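# Transfer a row of edge-standing blocks into the tray

## Task

Carry the row of blocks over into the tray so that they finish still standing on their edges with their faces against one another, then open the grippers and pull both arms away from them.

## Robot and tools

ROBOT. Two 6-joint arms, left_arm and right_arm, each with a two-finger parallel gripper. Base (URDF root) poses in the scene frame: left_arm at (+0.030, +0.271, 0) m, quat_wxyz (+1.000, 0, 0, -0.009); right_arm at (-0.036, -0.333, 0) m, quat_wxyz (+0.999, 0, 0, +0.042). Joint ranges in rad, base to hand: waist -2.618..3.054, shoulder 0..3.142, elbow 0..3.142, wrist pitch -1.571..1.571, wrist yaw -1.571..1.571, wrist roll -2.094..2.094. An elbow cannot quite straighten fully. Each hand also carries a wrist camera mount, which can collide with things.

FRAMES. Scene frame: origin on the table surface midway between the arms, +z up, +x outward across the table, left_arm on the +y side. The names left and right do not refer to image sides. Gripper frame: fingers extend along its +z, and they close and open along its y. end_effector_position is the point between the finger pads, roughly 1 cm back from the tips.

execute_actions(actions). actions is a list of actions run one after another; an empty list just returns state and images. Each action is a list of 1 to 15 rows, one row per control step of 1/30 s; if fewer than 15 rows are given, the final row is repeated to fill 15 steps. A row is a single flat list for both arms: 14 numbers, each in [-1, 1]: dx, dy, dz, rx, ry, rz, opening for left_arm, then the same seven for right_arm, always all 14 even when one arm is idle. dx..rz are an offset, not a pose: the target relative to that gripper's measured pose at the start of the action (for a call's first action, the last pose reported in this scene), expressed in the gripper's own axes. Every row is relative to that same start pose, not cumulative. Scale: 1.0 equals 0.6 m of translation or 180 degrees; rx, ry, rz form one rotation vector. opening is absolute, not an offset: +1 fully open (0.094 m), -1 closed. A row may carry 12 extra numbers in 0..1 (26 total): per-joint stiffness factors, left_arm's six then right_arm's six, in Joint positions order; they multiply position gain and persist until changed.

Per-step clipping: each step's commanded pose is limited to 70 mm and 16 degrees from the measured pose, so a large offset may need several actions; after an action an arm moves on at most to its last clipped pose. Position takes priority over orientation when both cannot be met.

move(target, speed, blocking). target is one row as above (14 or 26 numbers, both arms, gripper-frame offsets) measured from the pose in this scene's latest result that shows one. Each gripper travels a straight path to its target; all paths finish together, lasting 0.5 to 10 s (cut off at 10 s). Rotation takes the shorter direction. speed is the path's peak in m/s, 0.002 to 0.5, default 0.25; turning is capped at twice that in rad/s. The opening is applied when the move begins. Paths ignore obstacles and the other arm; the real hand lags, drifts and may overshoot speed near full reach. Faster contact and targets deeper past contact press harder. blocking=false returns after 0.5 s while motion continues; check with wait(0), and call wait or stop before sending new rows or moves. The result adds a move: line giving the ending (done, off_target, moving, held, fault) and limits (paced = commanded pose was clipped; held = a safety check blocked steps, after which the arm may surge), plus each gripper's distance to its target. If only one arm is named, the other finished fine.

wait(seconds): 0 to 10; arms keep their last command, a running move continues, returns early when it ends. stop(): brakes a running move (needs braking distance; fingers keep moving). zoom_image(camera, region): camera is cam_high, cam_left_wrist or cam_right_wrist (all 504x504); region is [x0, y0, x1, y1] pixels from the top-left, at most 504 by 504. read_manual(section): only "licences". finished_scene(scene): ends the current scene, given its number; irreversible; the task must already be complete and stable.

RESULTS. The state line lists left_arm | right_arm gripper position (m) and quat_wxyz in the scene frame; printed positions may be slightly wrong at long reach. Hand target lines give where the controller is driving each hand. A pose unreachable line means the clearance check altered or blocked that arm's command. grip_measured is the finger opening on the command scale (last Joint positions number is the opening in metres); each gripper may read up to ~1 mm off consistently. Step readings list positions at some steps; HELD plus an arm label means that arm's row was partly held back. Joint torques follow Joint positions order, exclude the gripper, are nonzero in free air, and are noisy with fixed offsets. MOTOR HOT appears at 75 °C; at 90 °C the arm halts for 10 s; at 100 °C it goes limp and drops. FAULT lines report stops.

PRACTICE. Arms tend to settle a centimetre or more low and can creep downward under zero offsets; to hold an arm, send the offset back to its desired pose in the first call of a reply, zeros afterward, raising the aim if it still sags. The robot keeps the last command while you think. To grip, command an opening about 0.03 below grip_measured (less for a lighter hold); pad force tops out near 50-62 N. Occasional brief tugs or pushes may disturb held or loose items. Avoid letting the arms collide or push each other, knocking or dropping anything off the table, slamming, and hard pressing. Finish with grippers open and clear of the blocks.

Each tool is called after "Emit:" by a JSON object that holds its "fn" and its "kwargs".

## Session

Emit:
{"fn": "execute_actions", "kwargs": {"actions": []}}

Scene clock: 0.00 s.
left_arm: end_effector_position=(+0.3653, +0.2872, +0.2364) grip_measured=+1.000 end_effector_quat_wxyz=(+0.593, -0.247, +0.750, +0.156) | right_arm: end_effector_position=(+0.5864, -0.3765, +0.1557) grip_measured=+1.000 end_effector_quat_wxyz=(+0.603, +0.454, +0.579, -0.307)
Joint positions: left_arm=[-0.373  1.065  0.664 -0.021 -0.923 -0.405  0.094] | right_arm=[0.126 2.616 2.155 0.101 1.33  0.545 0.094]
Joint velocities: left_arm=[ 0.012 -0.002  0.002  0.037  0.037 -0.007  0.   ] | right_arm=[ 0.007 -0.012 -0.017  0.022 -0.066  0.051  0.   ]
Joint torques (N m, as the arm reports them, + toward a larger angle): no reading
Hand target (left_arm): +0.365, +0.288, +0.245; +0.602, -0.254, +0.742, +0.151
Hand target (right_arm): +0.586, -0.377, +0.167; +0.607, +0.458, +0.574, -0.304
Joint stiffness scale: left_arm=[1. 1. 1. 1. 1. 1.] | right_arm=[1. 1. 1. 1. 1. 1.]

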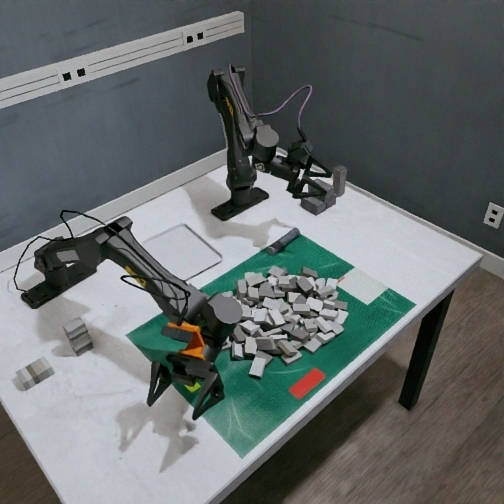

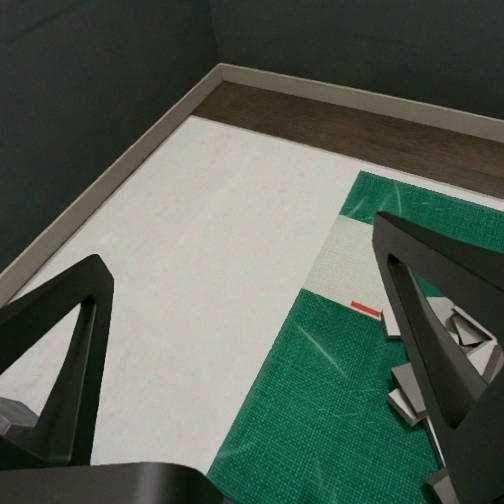

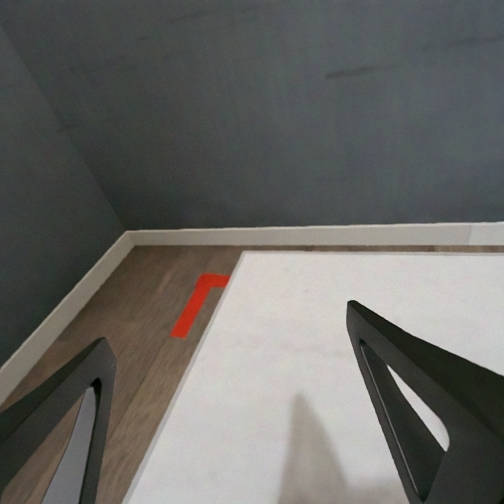

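Emit:
{"fn": "zoom_image", "kwargs": {"camera": "cam_high", "region": [0, 200, 250, 420]}}

Emit:
{"fn": "zoom_image", "kwargs": {"camera": "cam_high", "region": [200, 140, 420, 300]}}

Region (0, 200, 250, 420) of cam_high's 504x504 image, scaled by 2.016, with more detail than that image has; it fills the top 444 rows of this view, and the rest is white.

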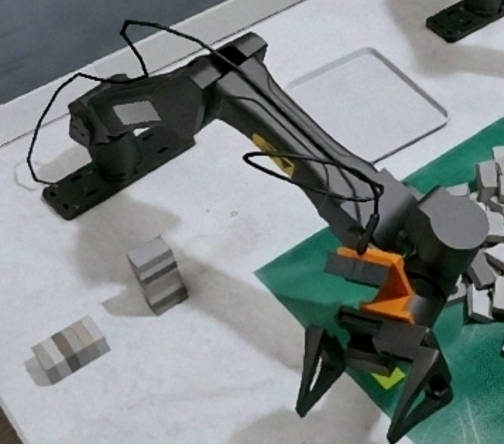

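Region (200, 140, 420, 300) of cam_high's 504x504 image, scaled by 2.291, with more detail than that image has; it fills the top 367 rows of this view, and the rest is white.

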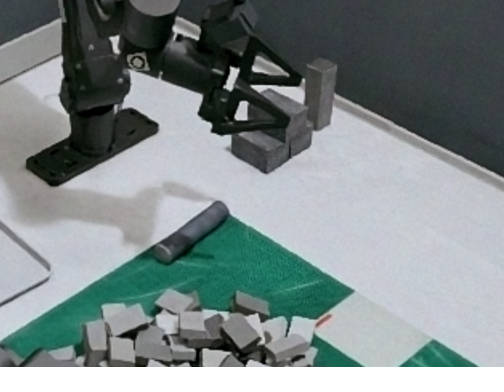

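Emit:
{"fn": "move", "kwargs": {"target": [0,0,0,0,0,0,1,-0.283,-0.688,-0.168,0,0.5,0,1]}}

Scene clock: 13.40 s.
left_arm: end_effector_position=(+0.3654, +0.2871, +0.2363) grip_measured=+1.000 end_effector_quat_wxyz=(+0.593, -0.247, +0.750, +0.155) | right_arm: end_effector_position=(+0.1593, -0.4815, +0.2685) grip_measured=+1.000 end_effector_quat_wxyz=(+0.172, +0.552, +0.814, +0.063)
Joint positions: left_arm=[-0.373  1.065  0.664 -0.021 -0.922 -0.405  0.094] | right_arm=[-0.873  1.3    1.594 -1.546 -0.187  0.432  0.094]
Joint velocities: left_arm=[-0.002 -0.002  0.022 -0.037 -0.037  0.037  0.   ] | right_arm=[ 0.002 -0.007 -0.007 -0.081 -0.139 -0.022  0.   ]
Joint torques (N m, as the arm reports them, + toward a larger angle): left_arm=[-0.06 -2.46  7.15  1.29 -0.22 -0.01] | right_arm=[-1.04 -3.54  5.42  0.82 -0.17 -0.11]
Hand target (left_arm): +0.365, +0.287, +0.236; +0.593, -0.247, +0.750, +0.156
Hand target (right_arm): +0.154, -0.477, +0.265; +0.165, +0.551, +0.815, +0.067
Off the commanded pose (left_arm): 0.000 m, 0 deg.
Off the commanded pose (right_arm): 0.021 m, 19 deg; orientation clipped at the last step of the last action.
Joint stiffness scale: left_arm=[1. 1. 1. 1. 1. 1.] | right_arm=[1. 1. 1. 1. 1. 1.]
joint sent to its limit (right arm) — the command would take joint 4 (wrist pitch) past its lower limit, so that joint was sent only as far as its limit.
move: off_target (right_arm); limits=paced

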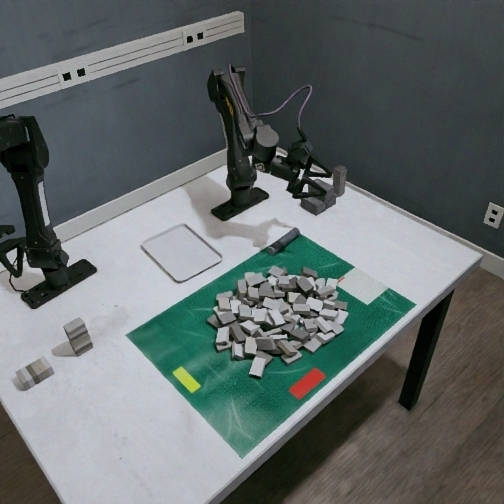

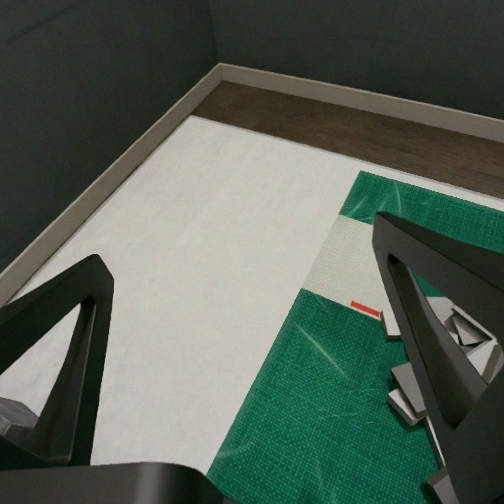

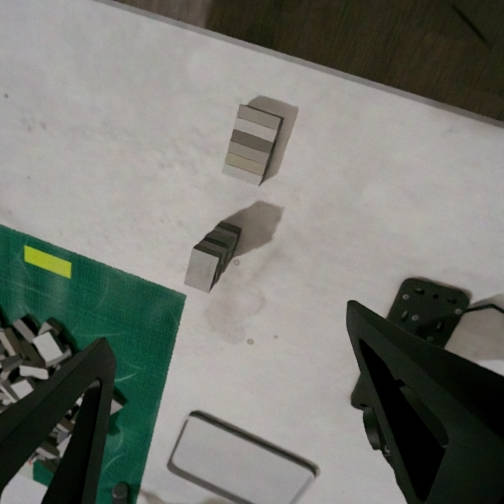

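Emit:
{"fn": "move", "kwargs": {"target": [0,0,0,0,0,0,1,0.04,-0.06,0.19,0,0,-0.37,1]}}

Scene clock: 26.47 s.
left_arm: end_effector_position=(+0.3654, +0.2870, +0.2363) grip_measured=+1.000 end_effector_quat_wxyz=(+0.593, -0.247, +0.750, +0.155) | right_arm: end_effector_position=(+0.1591, -0.4817, +0.1454) grip_measured=+1.000 end_effector_quat_wxyz=(+0.167, +0.014, +0.985, -0.032)
Joint positions: left_arm=[-0.373  1.065  0.664 -0.021 -0.921 -0.405  0.094] | right_arm=[-0.873  1.189  1.017 -1.109 -0.186 -0.733  0.094]
Joint velocities: left_arm=[ 0.002 -0.012 -0.007  0.022  0.007  0.051  0.   ] | right_arm=[ 0.002 -0.012 -0.007 -0.007 -0.007  0.022  0.   ]
Joint torques (N m, as the arm reports them, + toward a larger angle): left_arm=[-0.07 -2.47  7.34  1.28 -0.2   0.  ] | right_arm=[-1.28 -4.31  6.43  1.11 -0.13 -0.13]
Hand target (left_arm): +0.365, +0.287, +0.236; +0.593, -0.247, +0.750, +0.155
Hand target (right_arm): +0.158, -0.483, +0.147; +0.178, +0.014, +0.983, -0.042
Off the commanded pose (left_arm): 0.000 m, 0 deg.
Off the commanded pose (right_arm): 0.002 m, 2 deg.
Joint stiffness scale: left_arm=[1. 1. 1. 1. 1. 1.] | right_arm=[1. 1. 1. 1. 1. 1.]
move: done

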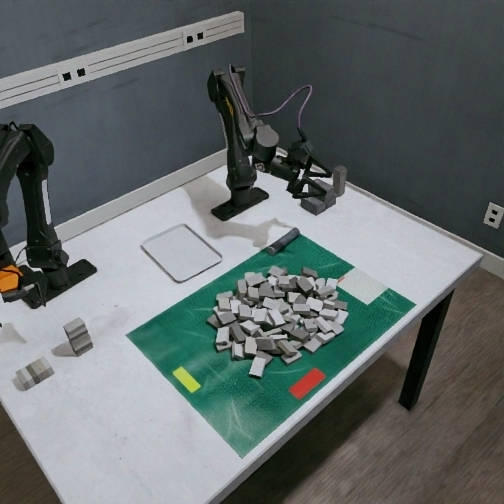

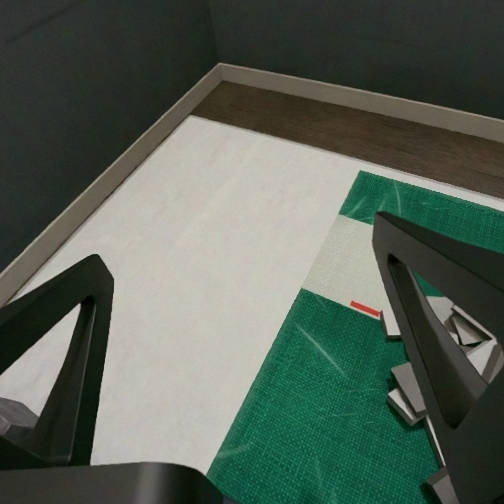

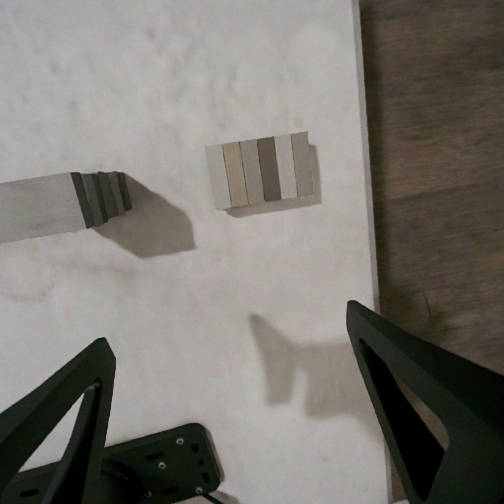

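Emit:
{"fn": "move", "kwargs": {"target": [0,0,0,0,0,0,1,-0.19,0,0.066,0,0,0,1]}}

Scene clock: 29.23 s.
left_arm: end_effector_position=(+0.3655, +0.2869, +0.2362) grip_measured=+1.000 end_effector_quat_wxyz=(+0.593, -0.246, +0.750, +0.155) | right_arm: end_effector_position=(+0.2690, -0.4791, +0.1292) grip_measured=+1.000 end_effector_quat_wxyz=(+0.147, +0.015, +0.989, -0.017)
Joint positions: left_arm=[-0.373  1.065  0.664 -0.021 -0.921 -0.405  0.094] | right_arm=[-0.589  1.565  1.264 -0.992 -0.106 -0.461  0.094]
Joint velocities: left_arm=[-0.002  0.007 -0.012 -0.022 -0.051  0.037  0.   ] | right_arm=[ 0.002 -0.012  0.012 -0.007 -0.037 -0.022  0.   ]
Joint torques (N m, as the arm reports them, + toward a larger angle): left_arm=[-0.05 -2.4   7.27  1.29 -0.23  0.01] | right_arm=[ 0.73 -5.68 11.7   0.99  0.03  0.06]
Hand target (left_arm): +0.365, +0.287, +0.236; +0.593, -0.246, +0.750, +0.155
Hand target (right_arm): +0.280, -0.484, +0.143; +0.167, +0.015, +0.985, -0.030
Off the commanded pose (left_arm): 0.000 m, 0 deg.
Off the commanded pose (right_arm): 0.021 m, 3 deg.
Joint stiffness scale: left_arm=[1. 1. 1. 1. 1. 1.] | right_arm=[1. 1. 1. 1. 1. 1.]
move: off_target (right_arm)

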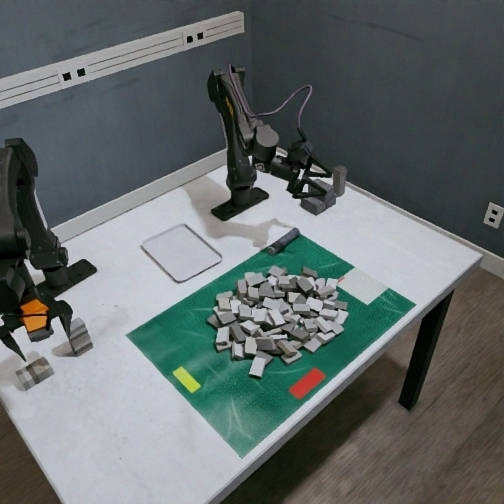

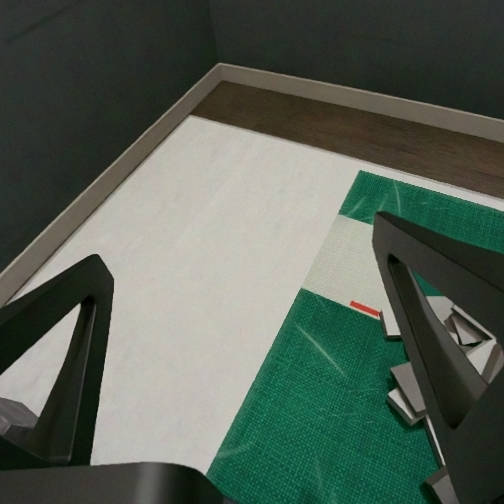

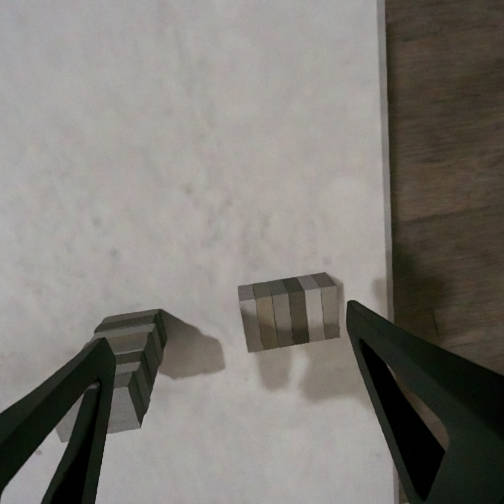

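Emit:
{"fn": "move", "kwargs": {"target": [0,0,0,0,0,0,1,-0.07,-0.078,0.0,0,0.095,-0.04,1]}}

Scene clock: 32.77 s.
left_arm: end_effector_position=(+0.3655, +0.2867, +0.2362) grip_measured=+1.000 end_effector_quat_wxyz=(+0.593, -0.246, +0.751, +0.155) | right_arm: end_effector_position=(+0.3030, -0.5279, +0.1306) grip_measured=+1.000 end_effector_quat_wxyz=(-0.009, -0.034, +0.999, -0.019)
Joint positions: left_arm=[-0.373  1.065  0.664 -0.021 -0.92  -0.405  0.094] | right_arm=[-0.589  2.039  1.897 -1.424  0.041 -0.574  0.094]
Joint velocities: left_arm=[-0.017  0.012 -0.012  0.022 -0.037  0.022  0.   ] | right_arm=[-0.002  0.017  0.007 -0.007 -0.007  0.022  0.   ]
Joint torques (N m, as the arm reports them, + toward a larger angle): left_arm=[ 0.01 -2.41  7.26  1.29 -0.25  0.01] | right_arm=[ 1.27 -8.92 10.85  0.07  0.13 -0.1 ]
Hand target (left_arm): +0.365, +0.287, +0.236; +0.593, -0.246, +0.750, +0.155
Hand target (right_arm): +0.308, -0.526, +0.139; -0.003, -0.044, +0.999, -0.026
Off the commanded pose (left_arm): 0.000 m, 0 deg.
Off the commanded pose (right_arm): 0.013 m, 2 deg.
Joint stiffness scale: left_arm=[1. 1. 1. 1. 1. 1.] | right_arm=[1. 1. 1. 1. 1. 1.]
move: off_target (right_arm)

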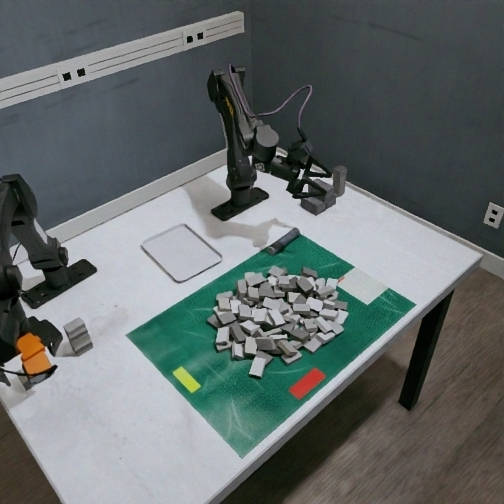

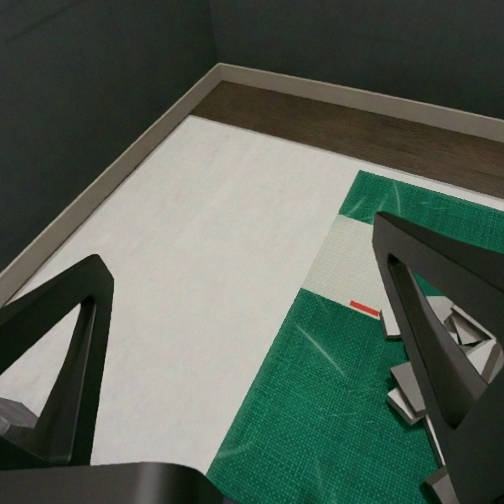

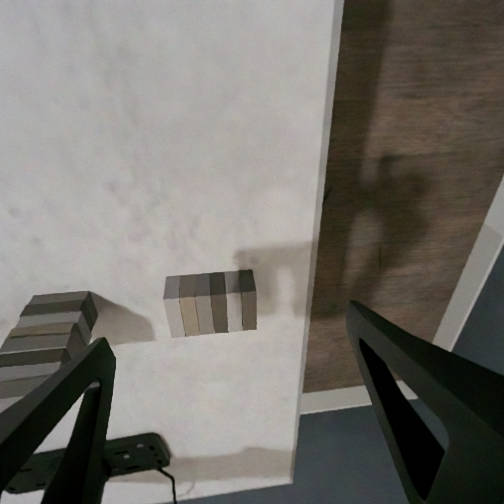

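Emit:
{"fn": "move", "kwargs": {"target": [0,0,0,0,0,0,1,-0.01,0.02,0.085,0,0,0,1], "speed": 0.1}}

Scene clock: 35.33 s.
left_arm: end_effector_position=(+0.3656, +0.2867, +0.2362) grip_measured=+1.000 end_effector_quat_wxyz=(+0.593, -0.246, +0.751, +0.154) | right_arm: end_effector_position=(+0.3043, -0.5201, +0.0812) grip_measured=+1.000 end_effector_quat_wxyz=(-0.013, -0.034, +0.999, -0.017)
Joint positions: left_arm=[-0.373  1.065  0.664 -0.021 -0.919 -0.405  0.094] | right_arm=[-0.57   2.039  1.701 -1.239  0.042 -0.553  0.094]
Joint velocities: left_arm=[ 0.007  0.007 -0.007 -0.051 -0.007  0.022  0.   ] | right_arm=[ 0.007 -0.002  0.012  0.007 -0.007 -0.095  0.   ]
Joint torques (N m, as the arm reports them, + toward a larger angle): left_arm=[ 0.   -2.48  7.27  1.3  -0.2  -0.01] | right_arm=[ 0.87 -9.35  5.9   0.48  0.06  0.06]
Hand target (left_arm): +0.366, +0.287, +0.236; +0.593, -0.246, +0.751, +0.155
Hand target (right_arm): +0.306, -0.517, +0.079; -0.009, -0.034, +0.999, -0.019
Off the commanded pose (left_arm): 0.000 m, 0 deg.
Off the commanded pose (right_arm): 0.005 m, 1 deg.
Joint stiffness scale: left_arm=[1. 1. 1. 1. 1. 1.] | right_arm=[1. 1. 1. 1. 1. 1.]
move: done

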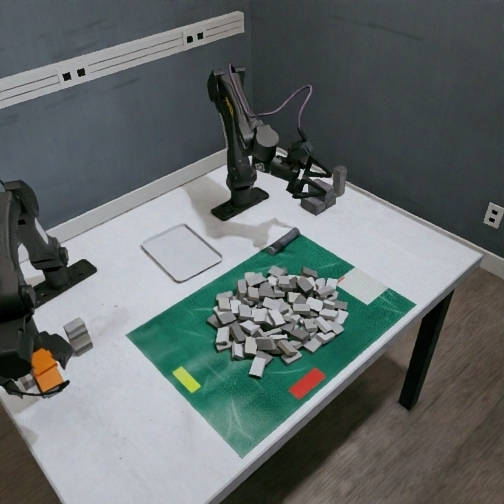

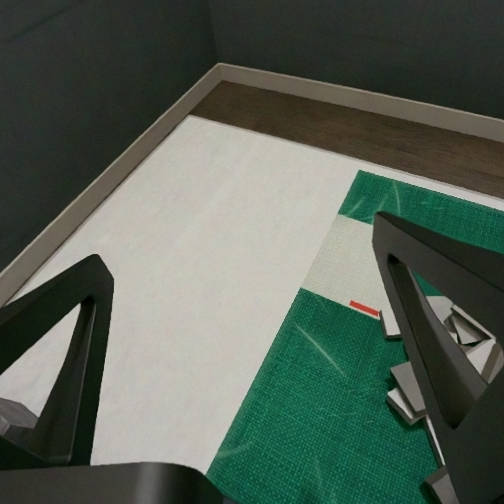

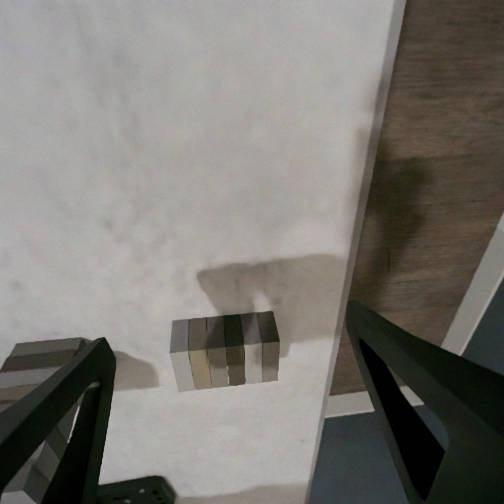

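Emit:
{"fn": "move", "kwargs": {"target": [0,0,0,0,0,0,1,0,0,0.06,0,0,0,1], "speed": 0.08}}

Scene clock: 38.23 s.
left_arm: end_effector_position=(+0.3656, +0.2866, +0.2361) grip_measured=+1.000 end_effector_quat_wxyz=(+0.593, -0.246, +0.751, +0.154) | right_arm: end_effector_position=(+0.3032, -0.5195, +0.0482) grip_measured=+1.000 end_effector_quat_wxyz=(-0.016, -0.034, +0.999, -0.015)
Joint positions: left_arm=[-0.373  1.065  0.664 -0.021 -0.919 -0.405  0.094] | right_arm=[-0.57   2.062  1.603 -1.125  0.042 -0.553  0.094]
Joint velocities: left_arm=[ 0.002 -0.002  0.002  0.022 -0.081 -0.007  0.   ] | right_arm=[ 0.002 -0.002  0.002  0.066 -0.066  0.007  0.   ]
Joint torques (N m, as the arm reports them, + toward a larger angle): left_arm=[-0.03 -2.47  7.32  1.29 -0.18  0.  ] | right_arm=[-0.48 -9.28  5.9   0.45  0.09 -0.1 ]
Hand target (left_arm): +0.366, +0.287, +0.236; +0.593, -0.246, +0.751, +0.154
Hand target (right_arm): +0.303, -0.521, +0.045; -0.013, -0.034, +0.999, -0.016
Off the commanded pose (left_arm): 0.000 m, 0 deg.
Off the commanded pose (right_arm): 0.003 m, 0 deg.
Joint stiffness scale: left_arm=[1. 1. 1. 1. 1. 1.] | right_arm=[1. 1. 1. 1. 1. 1.]
move: done

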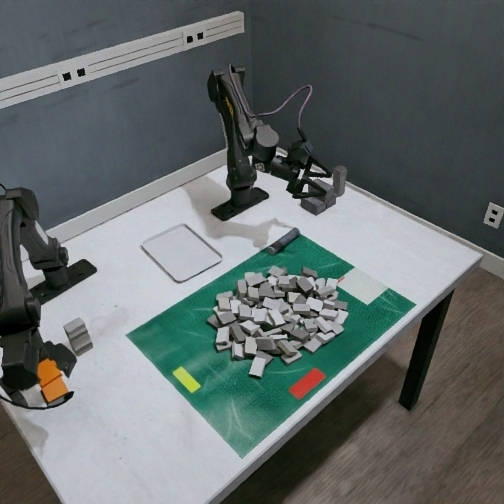

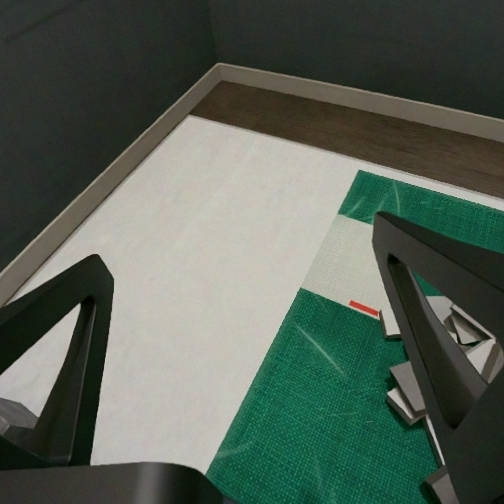

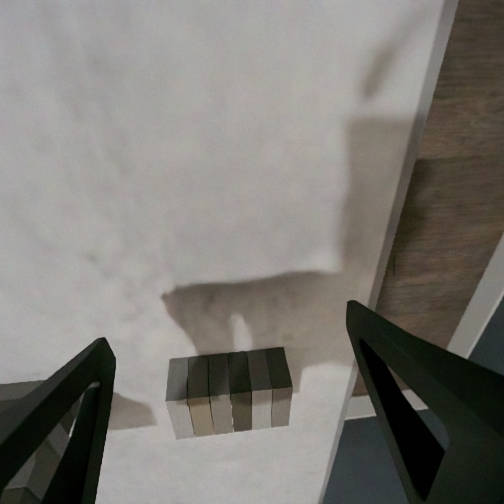

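Emit:
{"fn": "move", "kwargs": {"target": [0,0,0,0,0,0,1,0,0,0.045,0,0,0,1], "speed": 0.05}}

Scene clock: 40.57 s.
left_arm: end_effector_position=(+0.3657, +0.2865, +0.2361) grip_measured=+1.000 end_effector_quat_wxyz=(+0.593, -0.246, +0.751, +0.154) | right_arm: end_effector_position=(+0.3028, -0.5193, +0.0249) grip_measured=+1.000 end_effector_quat_wxyz=(-0.018, -0.034, +0.999, -0.014)
Joint positions: left_arm=[-0.373  1.065  0.664 -0.021 -0.918 -0.405  0.094] | right_arm=[-0.57   2.088  1.547 -1.047  0.042 -0.553  0.094]
Joint velocities: left_arm=[-0.002  0.007  0.007 -0.037  0.051  0.022  0.   ] | right_arm=[-0.002  0.002  0.012  0.022 -0.037  0.007  0.   ]
Joint torques (N m, as the arm reports them, + toward a larger angle): left_arm=[ 0.07 -2.5   7.38  1.29 -0.21  0.01] | right_arm=[-0.36 -9.3   5.69  0.46  0.09 -0.05]
Hand target (left_arm): +0.366, +0.287, +0.236; +0.593, -0.246, +0.751, +0.154
Hand target (right_arm): +0.302, -0.520, +0.021; -0.016, -0.034, +0.999, -0.015
Off the commanded pose (left_arm): 0.000 m, 0 deg.
Off the commanded pose (right_arm): 0.004 m, 0 deg.
Joint stiffness scale: left_arm=[1. 1. 1. 1. 1. 1.] | right_arm=[1. 1. 1. 1. 1. 1.]
move: done

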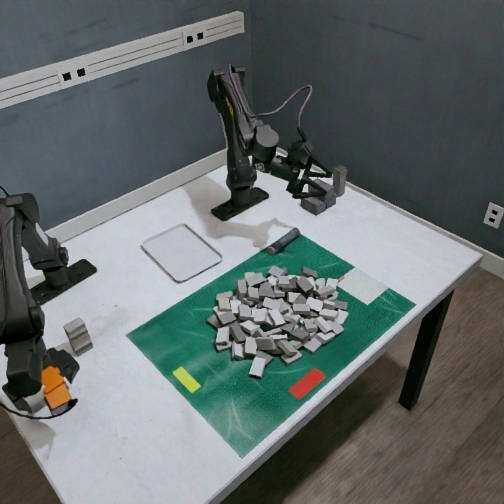

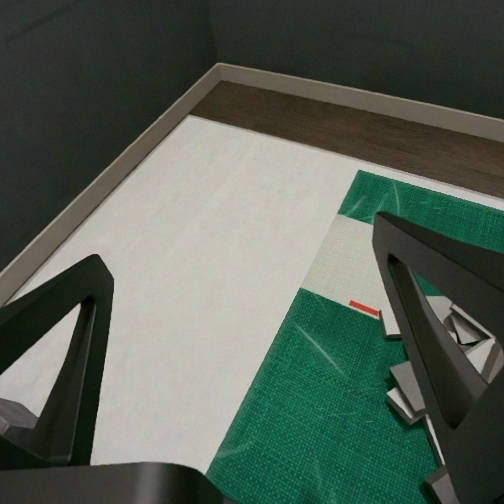

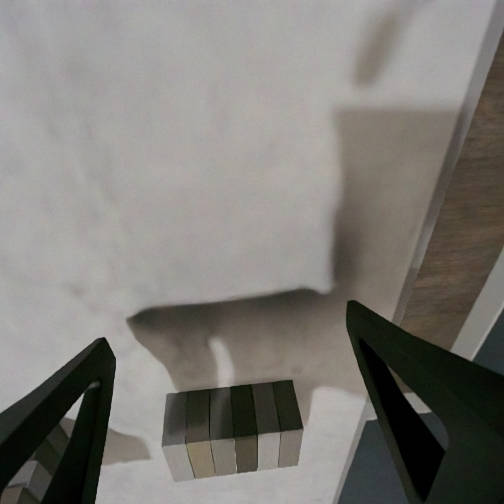

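Emit:
{"fn": "move", "kwargs": {"target": [0,0,0,0,0,0,1,0.025,0,0.0,0,0,0,1], "speed": 0.05}}

Emit:
{"fn": "move", "kwargs": {"target": [0,0,0,0,0,0,1,0,0,0,0,0,0,0.0]}}

Scene clock: 43.13 s.
left_arm: end_effector_position=(+0.3658, +0.2863, +0.2360) grip_measured=+1.000 end_effector_quat_wxyz=(+0.593, -0.245, +0.751, +0.154) | right_arm: end_effector_position=(+0.2886, -0.5173, +0.0207) grip_measured=+1.000 end_effector_quat_wxyz=(-0.029, -0.034, +0.999, -0.007)
Joint positions: left_arm=[-0.373  1.065  0.664 -0.021 -0.917 -0.405  0.094] | right_arm=[-0.583  2.068  1.497 -1.044  0.042 -0.566  0.094]
Joint velocities: left_arm=[-0.007 -0.017  0.017  0.022  0.051 -0.066  0.   ] | right_arm=[-0.017 -0.017  0.007  0.037 -0.081  0.037  0.   ]
Joint torques (N m, as the arm reports them, + toward a larger angle): left_arm=[-0.05 -2.45  7.23  1.28 -0.19 -0.02] | right_arm=[ -0.73 -10.78   5.49   0.35   0.09  -0.12]
Hand target (left_arm): +0.366, +0.286, +0.236; +0.593, -0.246, +0.751, +0.154
Hand target (right_arm): +0.288, -0.521, +0.026; -0.018, -0.034, +0.999, -0.014
Off the commanded pose (left_arm): 0.000 m, 0 deg.
Off the commanded pose (right_arm): 0.006 m, 1 deg.
Joint stiffness scale: left_arm=[1. 1. 1. 1. 1. 1.] | right_arm=[1. 1. 1. 1. 1. 1.]
move: done

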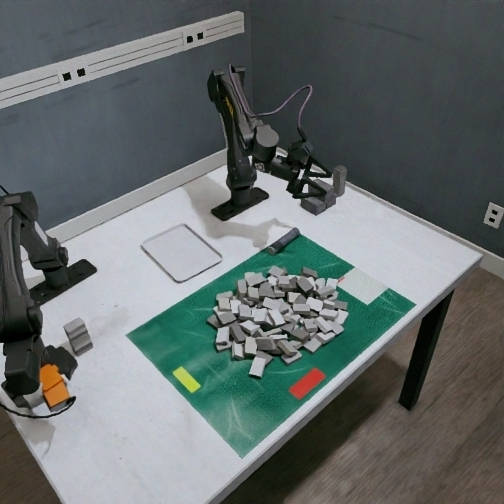

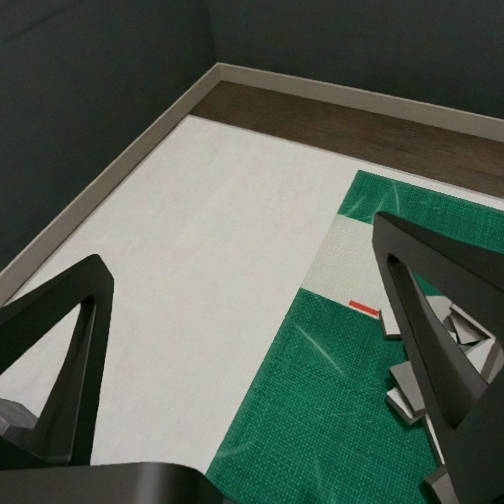

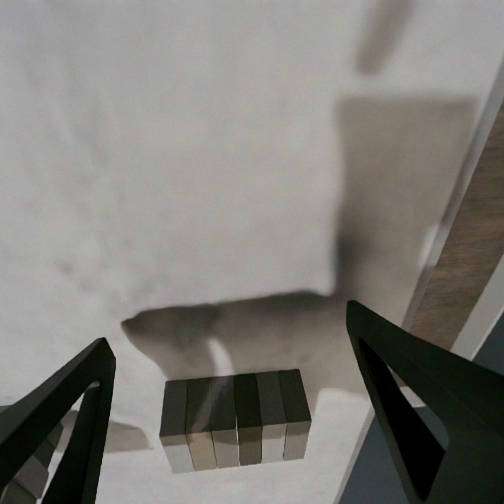

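Scene clock: 43.63 s.
left_arm: end_effector_position=(+0.3658, +0.2863, +0.2360) grip_measured=+1.000 end_effector_quat_wxyz=(+0.593, -0.245, +0.751, +0.153) | right_arm: end_effector_position=(+0.2886, -0.5173, +0.0207) grip_measured=+0.002 end_effector_quat_wxyz=(-0.029, -0.034, +0.999, -0.007)
Joint positions: left_arm=[-0.373  1.065  0.664 -0.021 -0.917 -0.405  0.094] | right_arm=[-0.583  2.068  1.497 -1.044  0.042 -0.566  0.047]
Joint velocities: left_arm=[-0.002 -0.022 -0.002 -0.007 -0.007 -0.051  0.   ] | right_arm=[-0.007  0.022 -0.012 -0.022 -0.081  0.022  0.001]
Joint torques (N m, as the arm reports them, + toward a larger angle): left_arm=[-0.06 -2.48  7.33  1.3  -0.19  0.01] | right_arm=[ 0.03 -8.94  7.16  0.18  0.07 -0.03]
Hand target (left_arm): +0.366, +0.286, +0.236; +0.593, -0.246, +0.751, +0.154
Hand target (right_arm): +0.289, -0.517, +0.021; -0.029, -0.034, +0.999, -0.007
Off the commanded pose (left_arm): 0.000 m, 0 deg.
Off the commanded pose (right_arm): 0.000 m, 0 deg.
Joint stiffness scale: left_arm=[1. 1. 1. 1. 1. 1.] | right_arm=[1. 1. 1. 1. 1. 1.]
move: done

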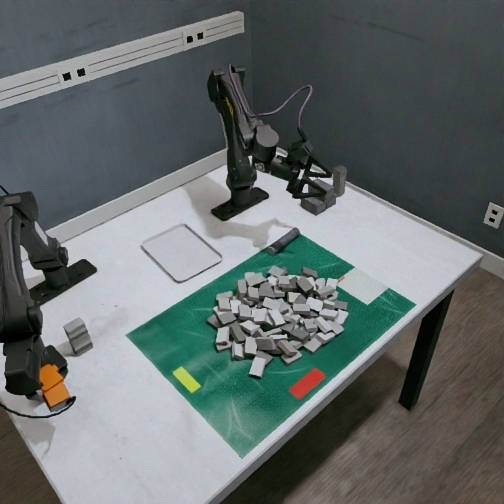

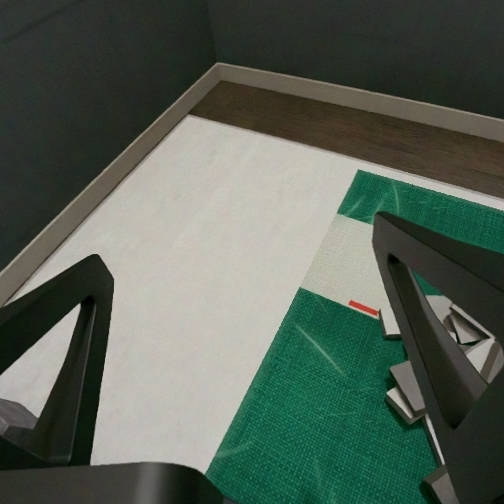

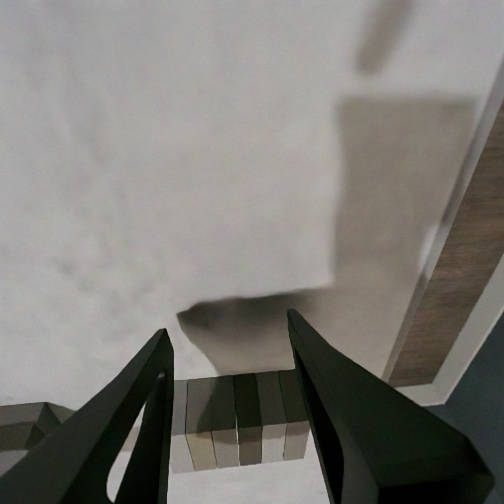

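Emit:
{"fn": "move", "kwargs": {"target": [0,0,0,0,0,0,1,0.02,0,0,0,0,0,1], "speed": 0.05}}

Emit:
{"fn": "move", "kwargs": {"target": [0,0,0,0,0,0,1,0,0,0.03,0,0,0,1], "speed": 0.03}}

Scene clock: 51.40 s.
left_arm: end_effector_position=(+0.3658, +0.2862, +0.2360) grip_measured=+1.000 end_effector_quat_wxyz=(+0.593, -0.245, +0.751, +0.153) | right_arm: end_effector_position=(+0.2781, -0.5154, +0.0161) grip_measured=+1.000 end_effector_quat_wxyz=(-0.040, -0.035, +0.999, -0.000)
Joint positions: left_arm=[-0.373  1.065  0.664 -0.021 -0.916 -0.405  0.094] | right_arm=[-0.592  2.059  1.463 -1.042  0.042 -0.576  0.094]
Joint velocities: left_arm=[ 0.002 -0.012 -0.012 -0.037 -0.022 -0.007  0.   ] | right_arm=[-0.012 -0.027 -0.022 -0.081 -0.022  0.037  0.   ]
Joint torques (N m, as the arm reports them, + toward a larger angle): left_arm=[ 0.04 -2.49  7.22  1.28 -0.23  0.  ] | right_arm=[ -0.78 -10.6    5.5    0.27   0.09  -0.11]
Hand target (left_arm): +0.366, +0.286, +0.236; +0.593, -0.245, +0.751, +0.153
Hand target (right_arm): +0.277, -0.518, +0.022; -0.030, -0.034, +0.999, -0.007
Off the commanded pose (left_arm): 0.000 m, 0 deg.
Off the commanded pose (right_arm): 0.006 m, 1 deg.
Joint stiffness scale: left_arm=[1. 1. 1. 1. 1. 1.] | right_arm=[1. 1. 1. 1. 1. 1.]
move: done

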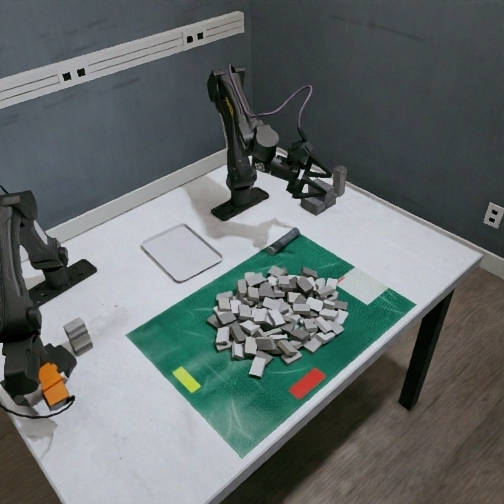

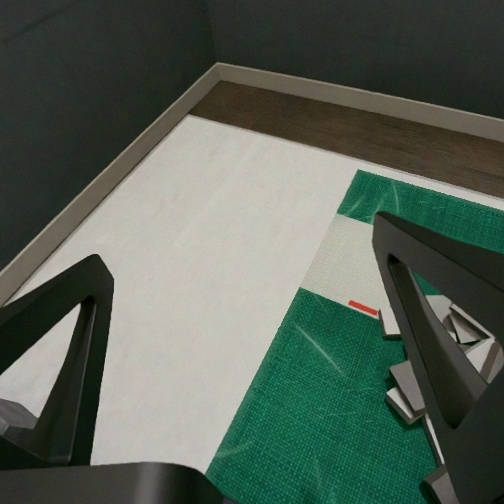

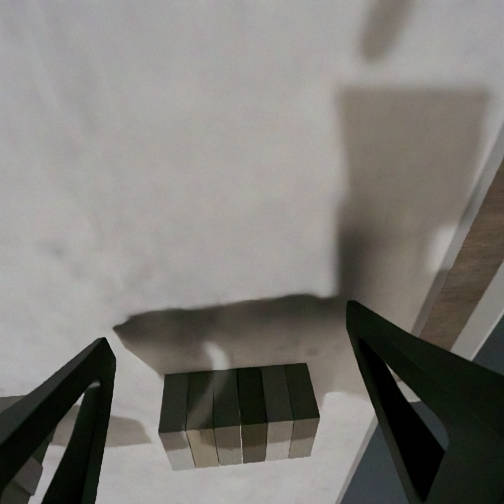

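Scene clock: 52.23 s.
left_arm: end_effector_position=(+0.3659, +0.2861, +0.2359) grip_measured=+1.000 end_effector_quat_wxyz=(+0.593, -0.245, +0.751, +0.153) | right_arm: end_effector_position=(+0.2804, -0.5167, +0.0096) grip_measured=+1.000 end_effector_quat_wxyz=(-0.034, -0.035, +0.999, -0.004)
Joint positions: left_arm=[-0.373  1.065  0.664 -0.021 -0.915 -0.405  0.094] | right_arm=[-0.592  2.066  1.447 -1.006  0.042 -0.577  0.094]
Joint velocities: left_arm=[-0.002  0.002 -0.007  0.037  0.037 -0.051  0.   ] | right_arm=[ 0.012 -0.002 -0.007 -0.007 -0.037 -0.007  0.   ]
Joint torques (N m, as the arm reports them, + toward a larger angle): left_arm=[-0.05 -2.51  7.25  1.28 -0.24  0.  ] | right_arm=[-0.31 -7.91  4.44  0.48  0.06 -0.06]
Hand target (left_arm): +0.366, +0.286, +0.236; +0.593, -0.245, +0.751, +0.153
Hand target (right_arm): +0.276, -0.515, -0.002; -0.040, -0.035, +0.999, -0.000
Off the commanded pose (left_arm): 0.000 m, 0 deg.
Off the commanded pose (right_arm): 0.012 m, 1 deg.
Joint stiffness scale: left_arm=[1. 1. 1. 1. 1. 1.] | right_arm=[1. 1. 1. 1. 1. 1.]
move: off_target (right_arm)

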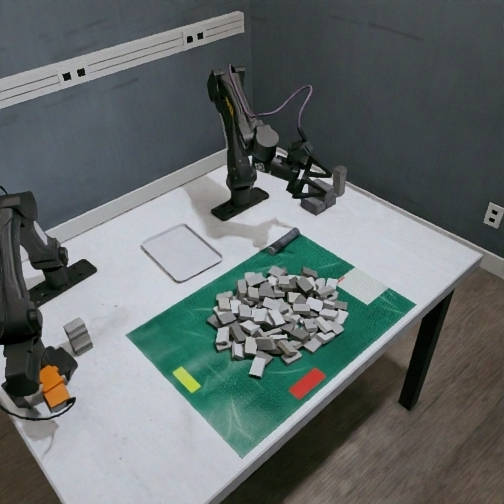

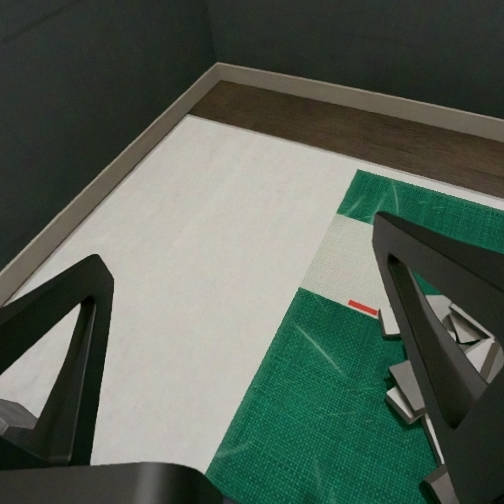

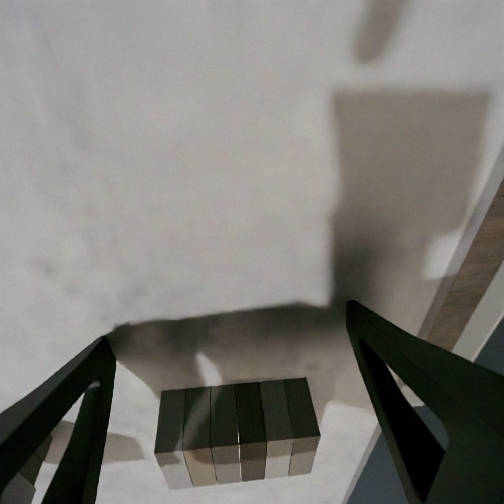

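Emit:
{"fn": "move", "kwargs": {"target": [0,0,0,0,0,0,1,0.065,0,-0.02,0,0,0,1], "speed": 0.05}}

Scene clock: 56.33 s.
left_arm: end_effector_position=(+0.3660, +0.2859, +0.2359) grip_measured=+1.000 end_effector_quat_wxyz=(+0.593, -0.245, +0.752, +0.152) | right_arm: end_effector_position=(+0.2492, -0.5200, +0.0215) grip_measured=+1.000 end_effector_quat_wxyz=(-0.034, -0.035, +0.999, -0.003)
Joint positions: left_arm=[-0.373  1.065  0.664 -0.021 -0.914 -0.405  0.094] | right_arm=[-0.645  1.961  1.341 -1.005  0.042 -0.629  0.094]
Joint velocities: left_arm=[-0.012  0.007 -0.012  0.037  0.125 -0.007  0.   ] | right_arm=[ 0.002 -0.002 -0.012 -0.037 -0.095 -0.051  0.   ]
Joint torques (N m, as the arm reports them, + toward a larger angle): left_arm=[-0.11 -2.38  7.22  1.31 -0.23  0.02] | right_arm=[-0.86 -9.71  5.13  0.1   0.13 -0.11]
Hand target (left_arm): +0.366, +0.286, +0.236; +0.593, -0.245, +0.752, +0.153
Hand target (right_arm): +0.243, -0.520, +0.025; -0.034, -0.035, +0.999, -0.005
Off the commanded pose (left_arm): 0.000 m, 0 deg.
Off the commanded pose (right_arm): 0.007 m, 0 deg.
Joint stiffness scale: left_arm=[1. 1. 1. 1. 1. 1.] | right_arm=[1. 1. 1. 1. 1. 1.]
move: done

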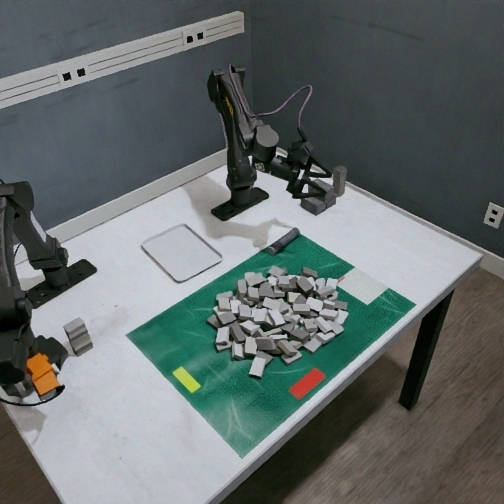

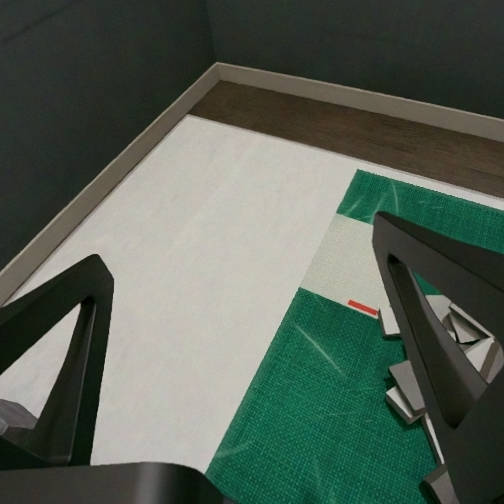

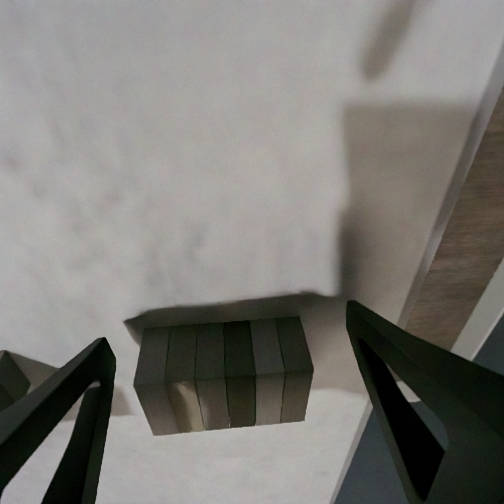

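Emit:
{"fn": "move", "kwargs": {"target": [0,0,0,0,0,0,1,0.055,0,0.003,0,0,0,1], "speed": 0.05}}

Emit:
{"fn": "move", "kwargs": {"target": [0,0,0,0,0,0,1,0,0,0,0,0,0,0.0]}}

Scene clock: 59.77 s.
left_arm: end_effector_position=(+0.3660, +0.2859, +0.2358) grip_measured=+1.000 end_effector_quat_wxyz=(+0.593, -0.245, +0.752, +0.152) | right_arm: end_effector_position=(+0.2175, -0.5200, +0.0199) grip_measured=+1.000 end_effector_quat_wxyz=(-0.044, -0.034, +0.998, +0.006)
Joint positions: left_arm=[-0.373  1.065  0.664 -0.021 -0.914 -0.405  0.094] | right_arm=[-0.698  1.893  1.239 -0.994  0.043 -0.68   0.094]
Joint velocities: left_arm=[-0.002  0.007  0.002 -0.022 -0.022  0.095  0.   ] | right_arm=[-0.007 -0.012  0.002  0.095 -0.022 -0.037  0.   ]
Joint torques (N m, as the arm reports them, + toward a larger angle): left_arm=[-0.05 -2.54  7.32  1.3  -0.2  -0.03] | right_arm=[-0.83 -9.18  5.03  0.32  0.13 -0.14]
Hand target (left_arm): +0.366, +0.286, +0.236; +0.593, -0.245, +0.752, +0.153
Hand target (right_arm): +0.216, -0.523, +0.023; -0.034, -0.035, +0.999, -0.003
Off the commanded pose (left_arm): 0.000 m, 0 deg.
Off the commanded pose (right_arm): 0.003 m, 2 deg.
Joint stiffness scale: left_arm=[1. 1. 1. 1. 1. 1.] | right_arm=[1. 1. 1. 1. 1. 1.]
move: done

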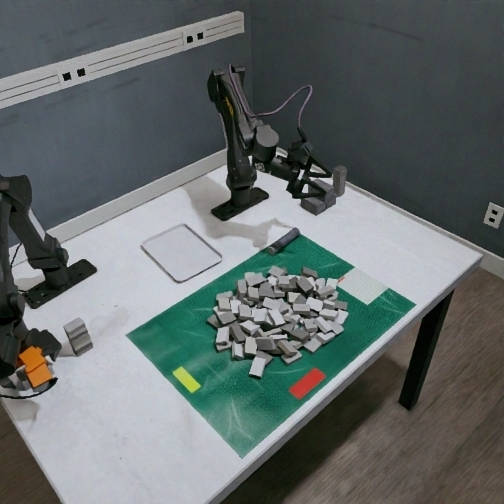

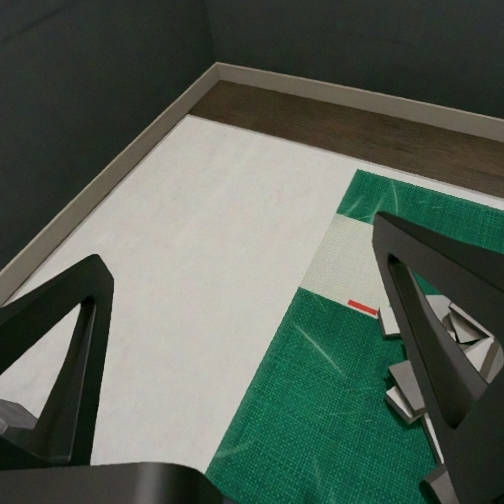

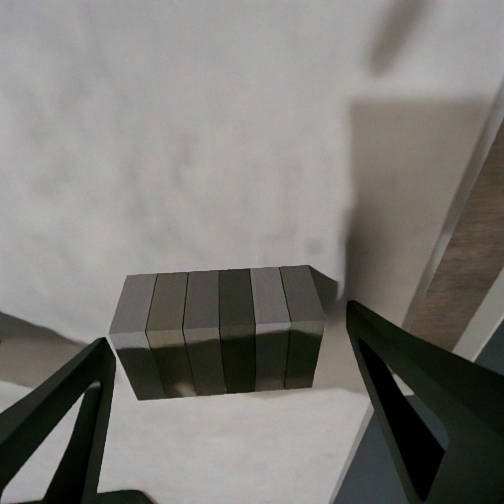

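Scene clock: 60.27 s.
left_arm: end_effector_position=(+0.3660, +0.2858, +0.2358) grip_measured=+1.000 end_effector_quat_wxyz=(+0.593, -0.245, +0.752, +0.152) | right_arm: end_effector_position=(+0.2171, -0.5193, +0.0199) grip_measured=+0.417 end_effector_quat_wxyz=(-0.044, -0.034, +0.998, +0.008)
Joint positions: left_arm=[-0.373  1.065  0.664 -0.021 -0.913 -0.405  0.094] | right_arm=[-0.698  1.893  1.239 -0.996  0.041 -0.68   0.067]
Joint velocities: left_arm=[ 0.002  0.012 -0.007  0.037  0.051 -0.037  0.   ] | right_arm=[-0.012 -0.002  0.002 -0.022 -0.007 -0.022  0.002]
Joint torques (N m, as the arm reports them, + toward a larger angle): left_arm=[ 0.03 -2.43  7.28  1.29 -0.21 -0.03] | right_arm=[-0.04 -7.48  6.9   0.12  0.09 -0.02]
Hand target (left_arm): +0.366, +0.286, +0.236; +0.593, -0.245, +0.752, +0.152
Hand target (right_arm): +0.217, -0.520, +0.020; -0.044, -0.034, +0.998, +0.006
Off the commanded pose (left_arm): 0.000 m, 0 deg.
Off the commanded pose (right_arm): 0.001 m, 0 deg.
Joint stiffness scale: left_arm=[1. 1. 1. 1. 1. 1.] | right_arm=[1. 1. 1. 1. 1. 1.]
move: done

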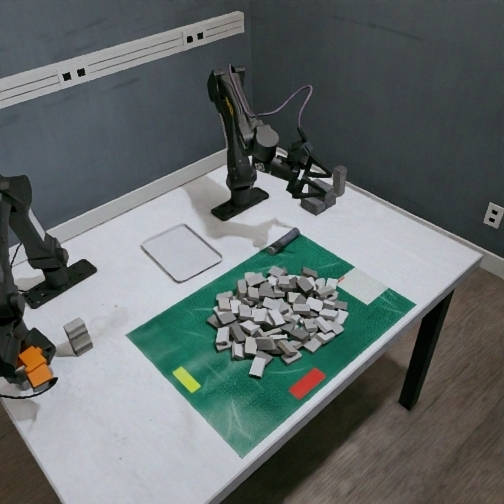

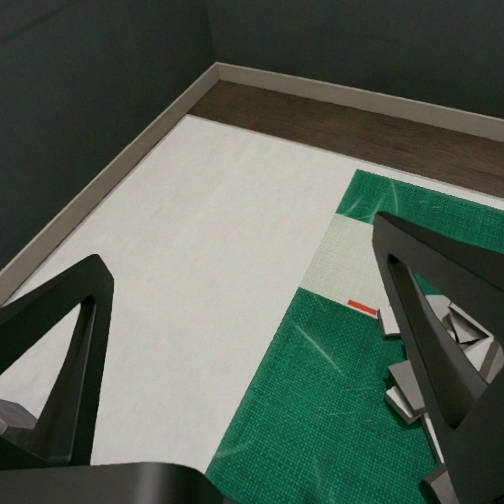

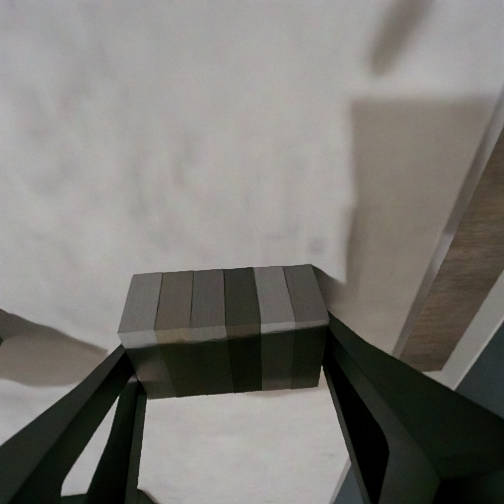

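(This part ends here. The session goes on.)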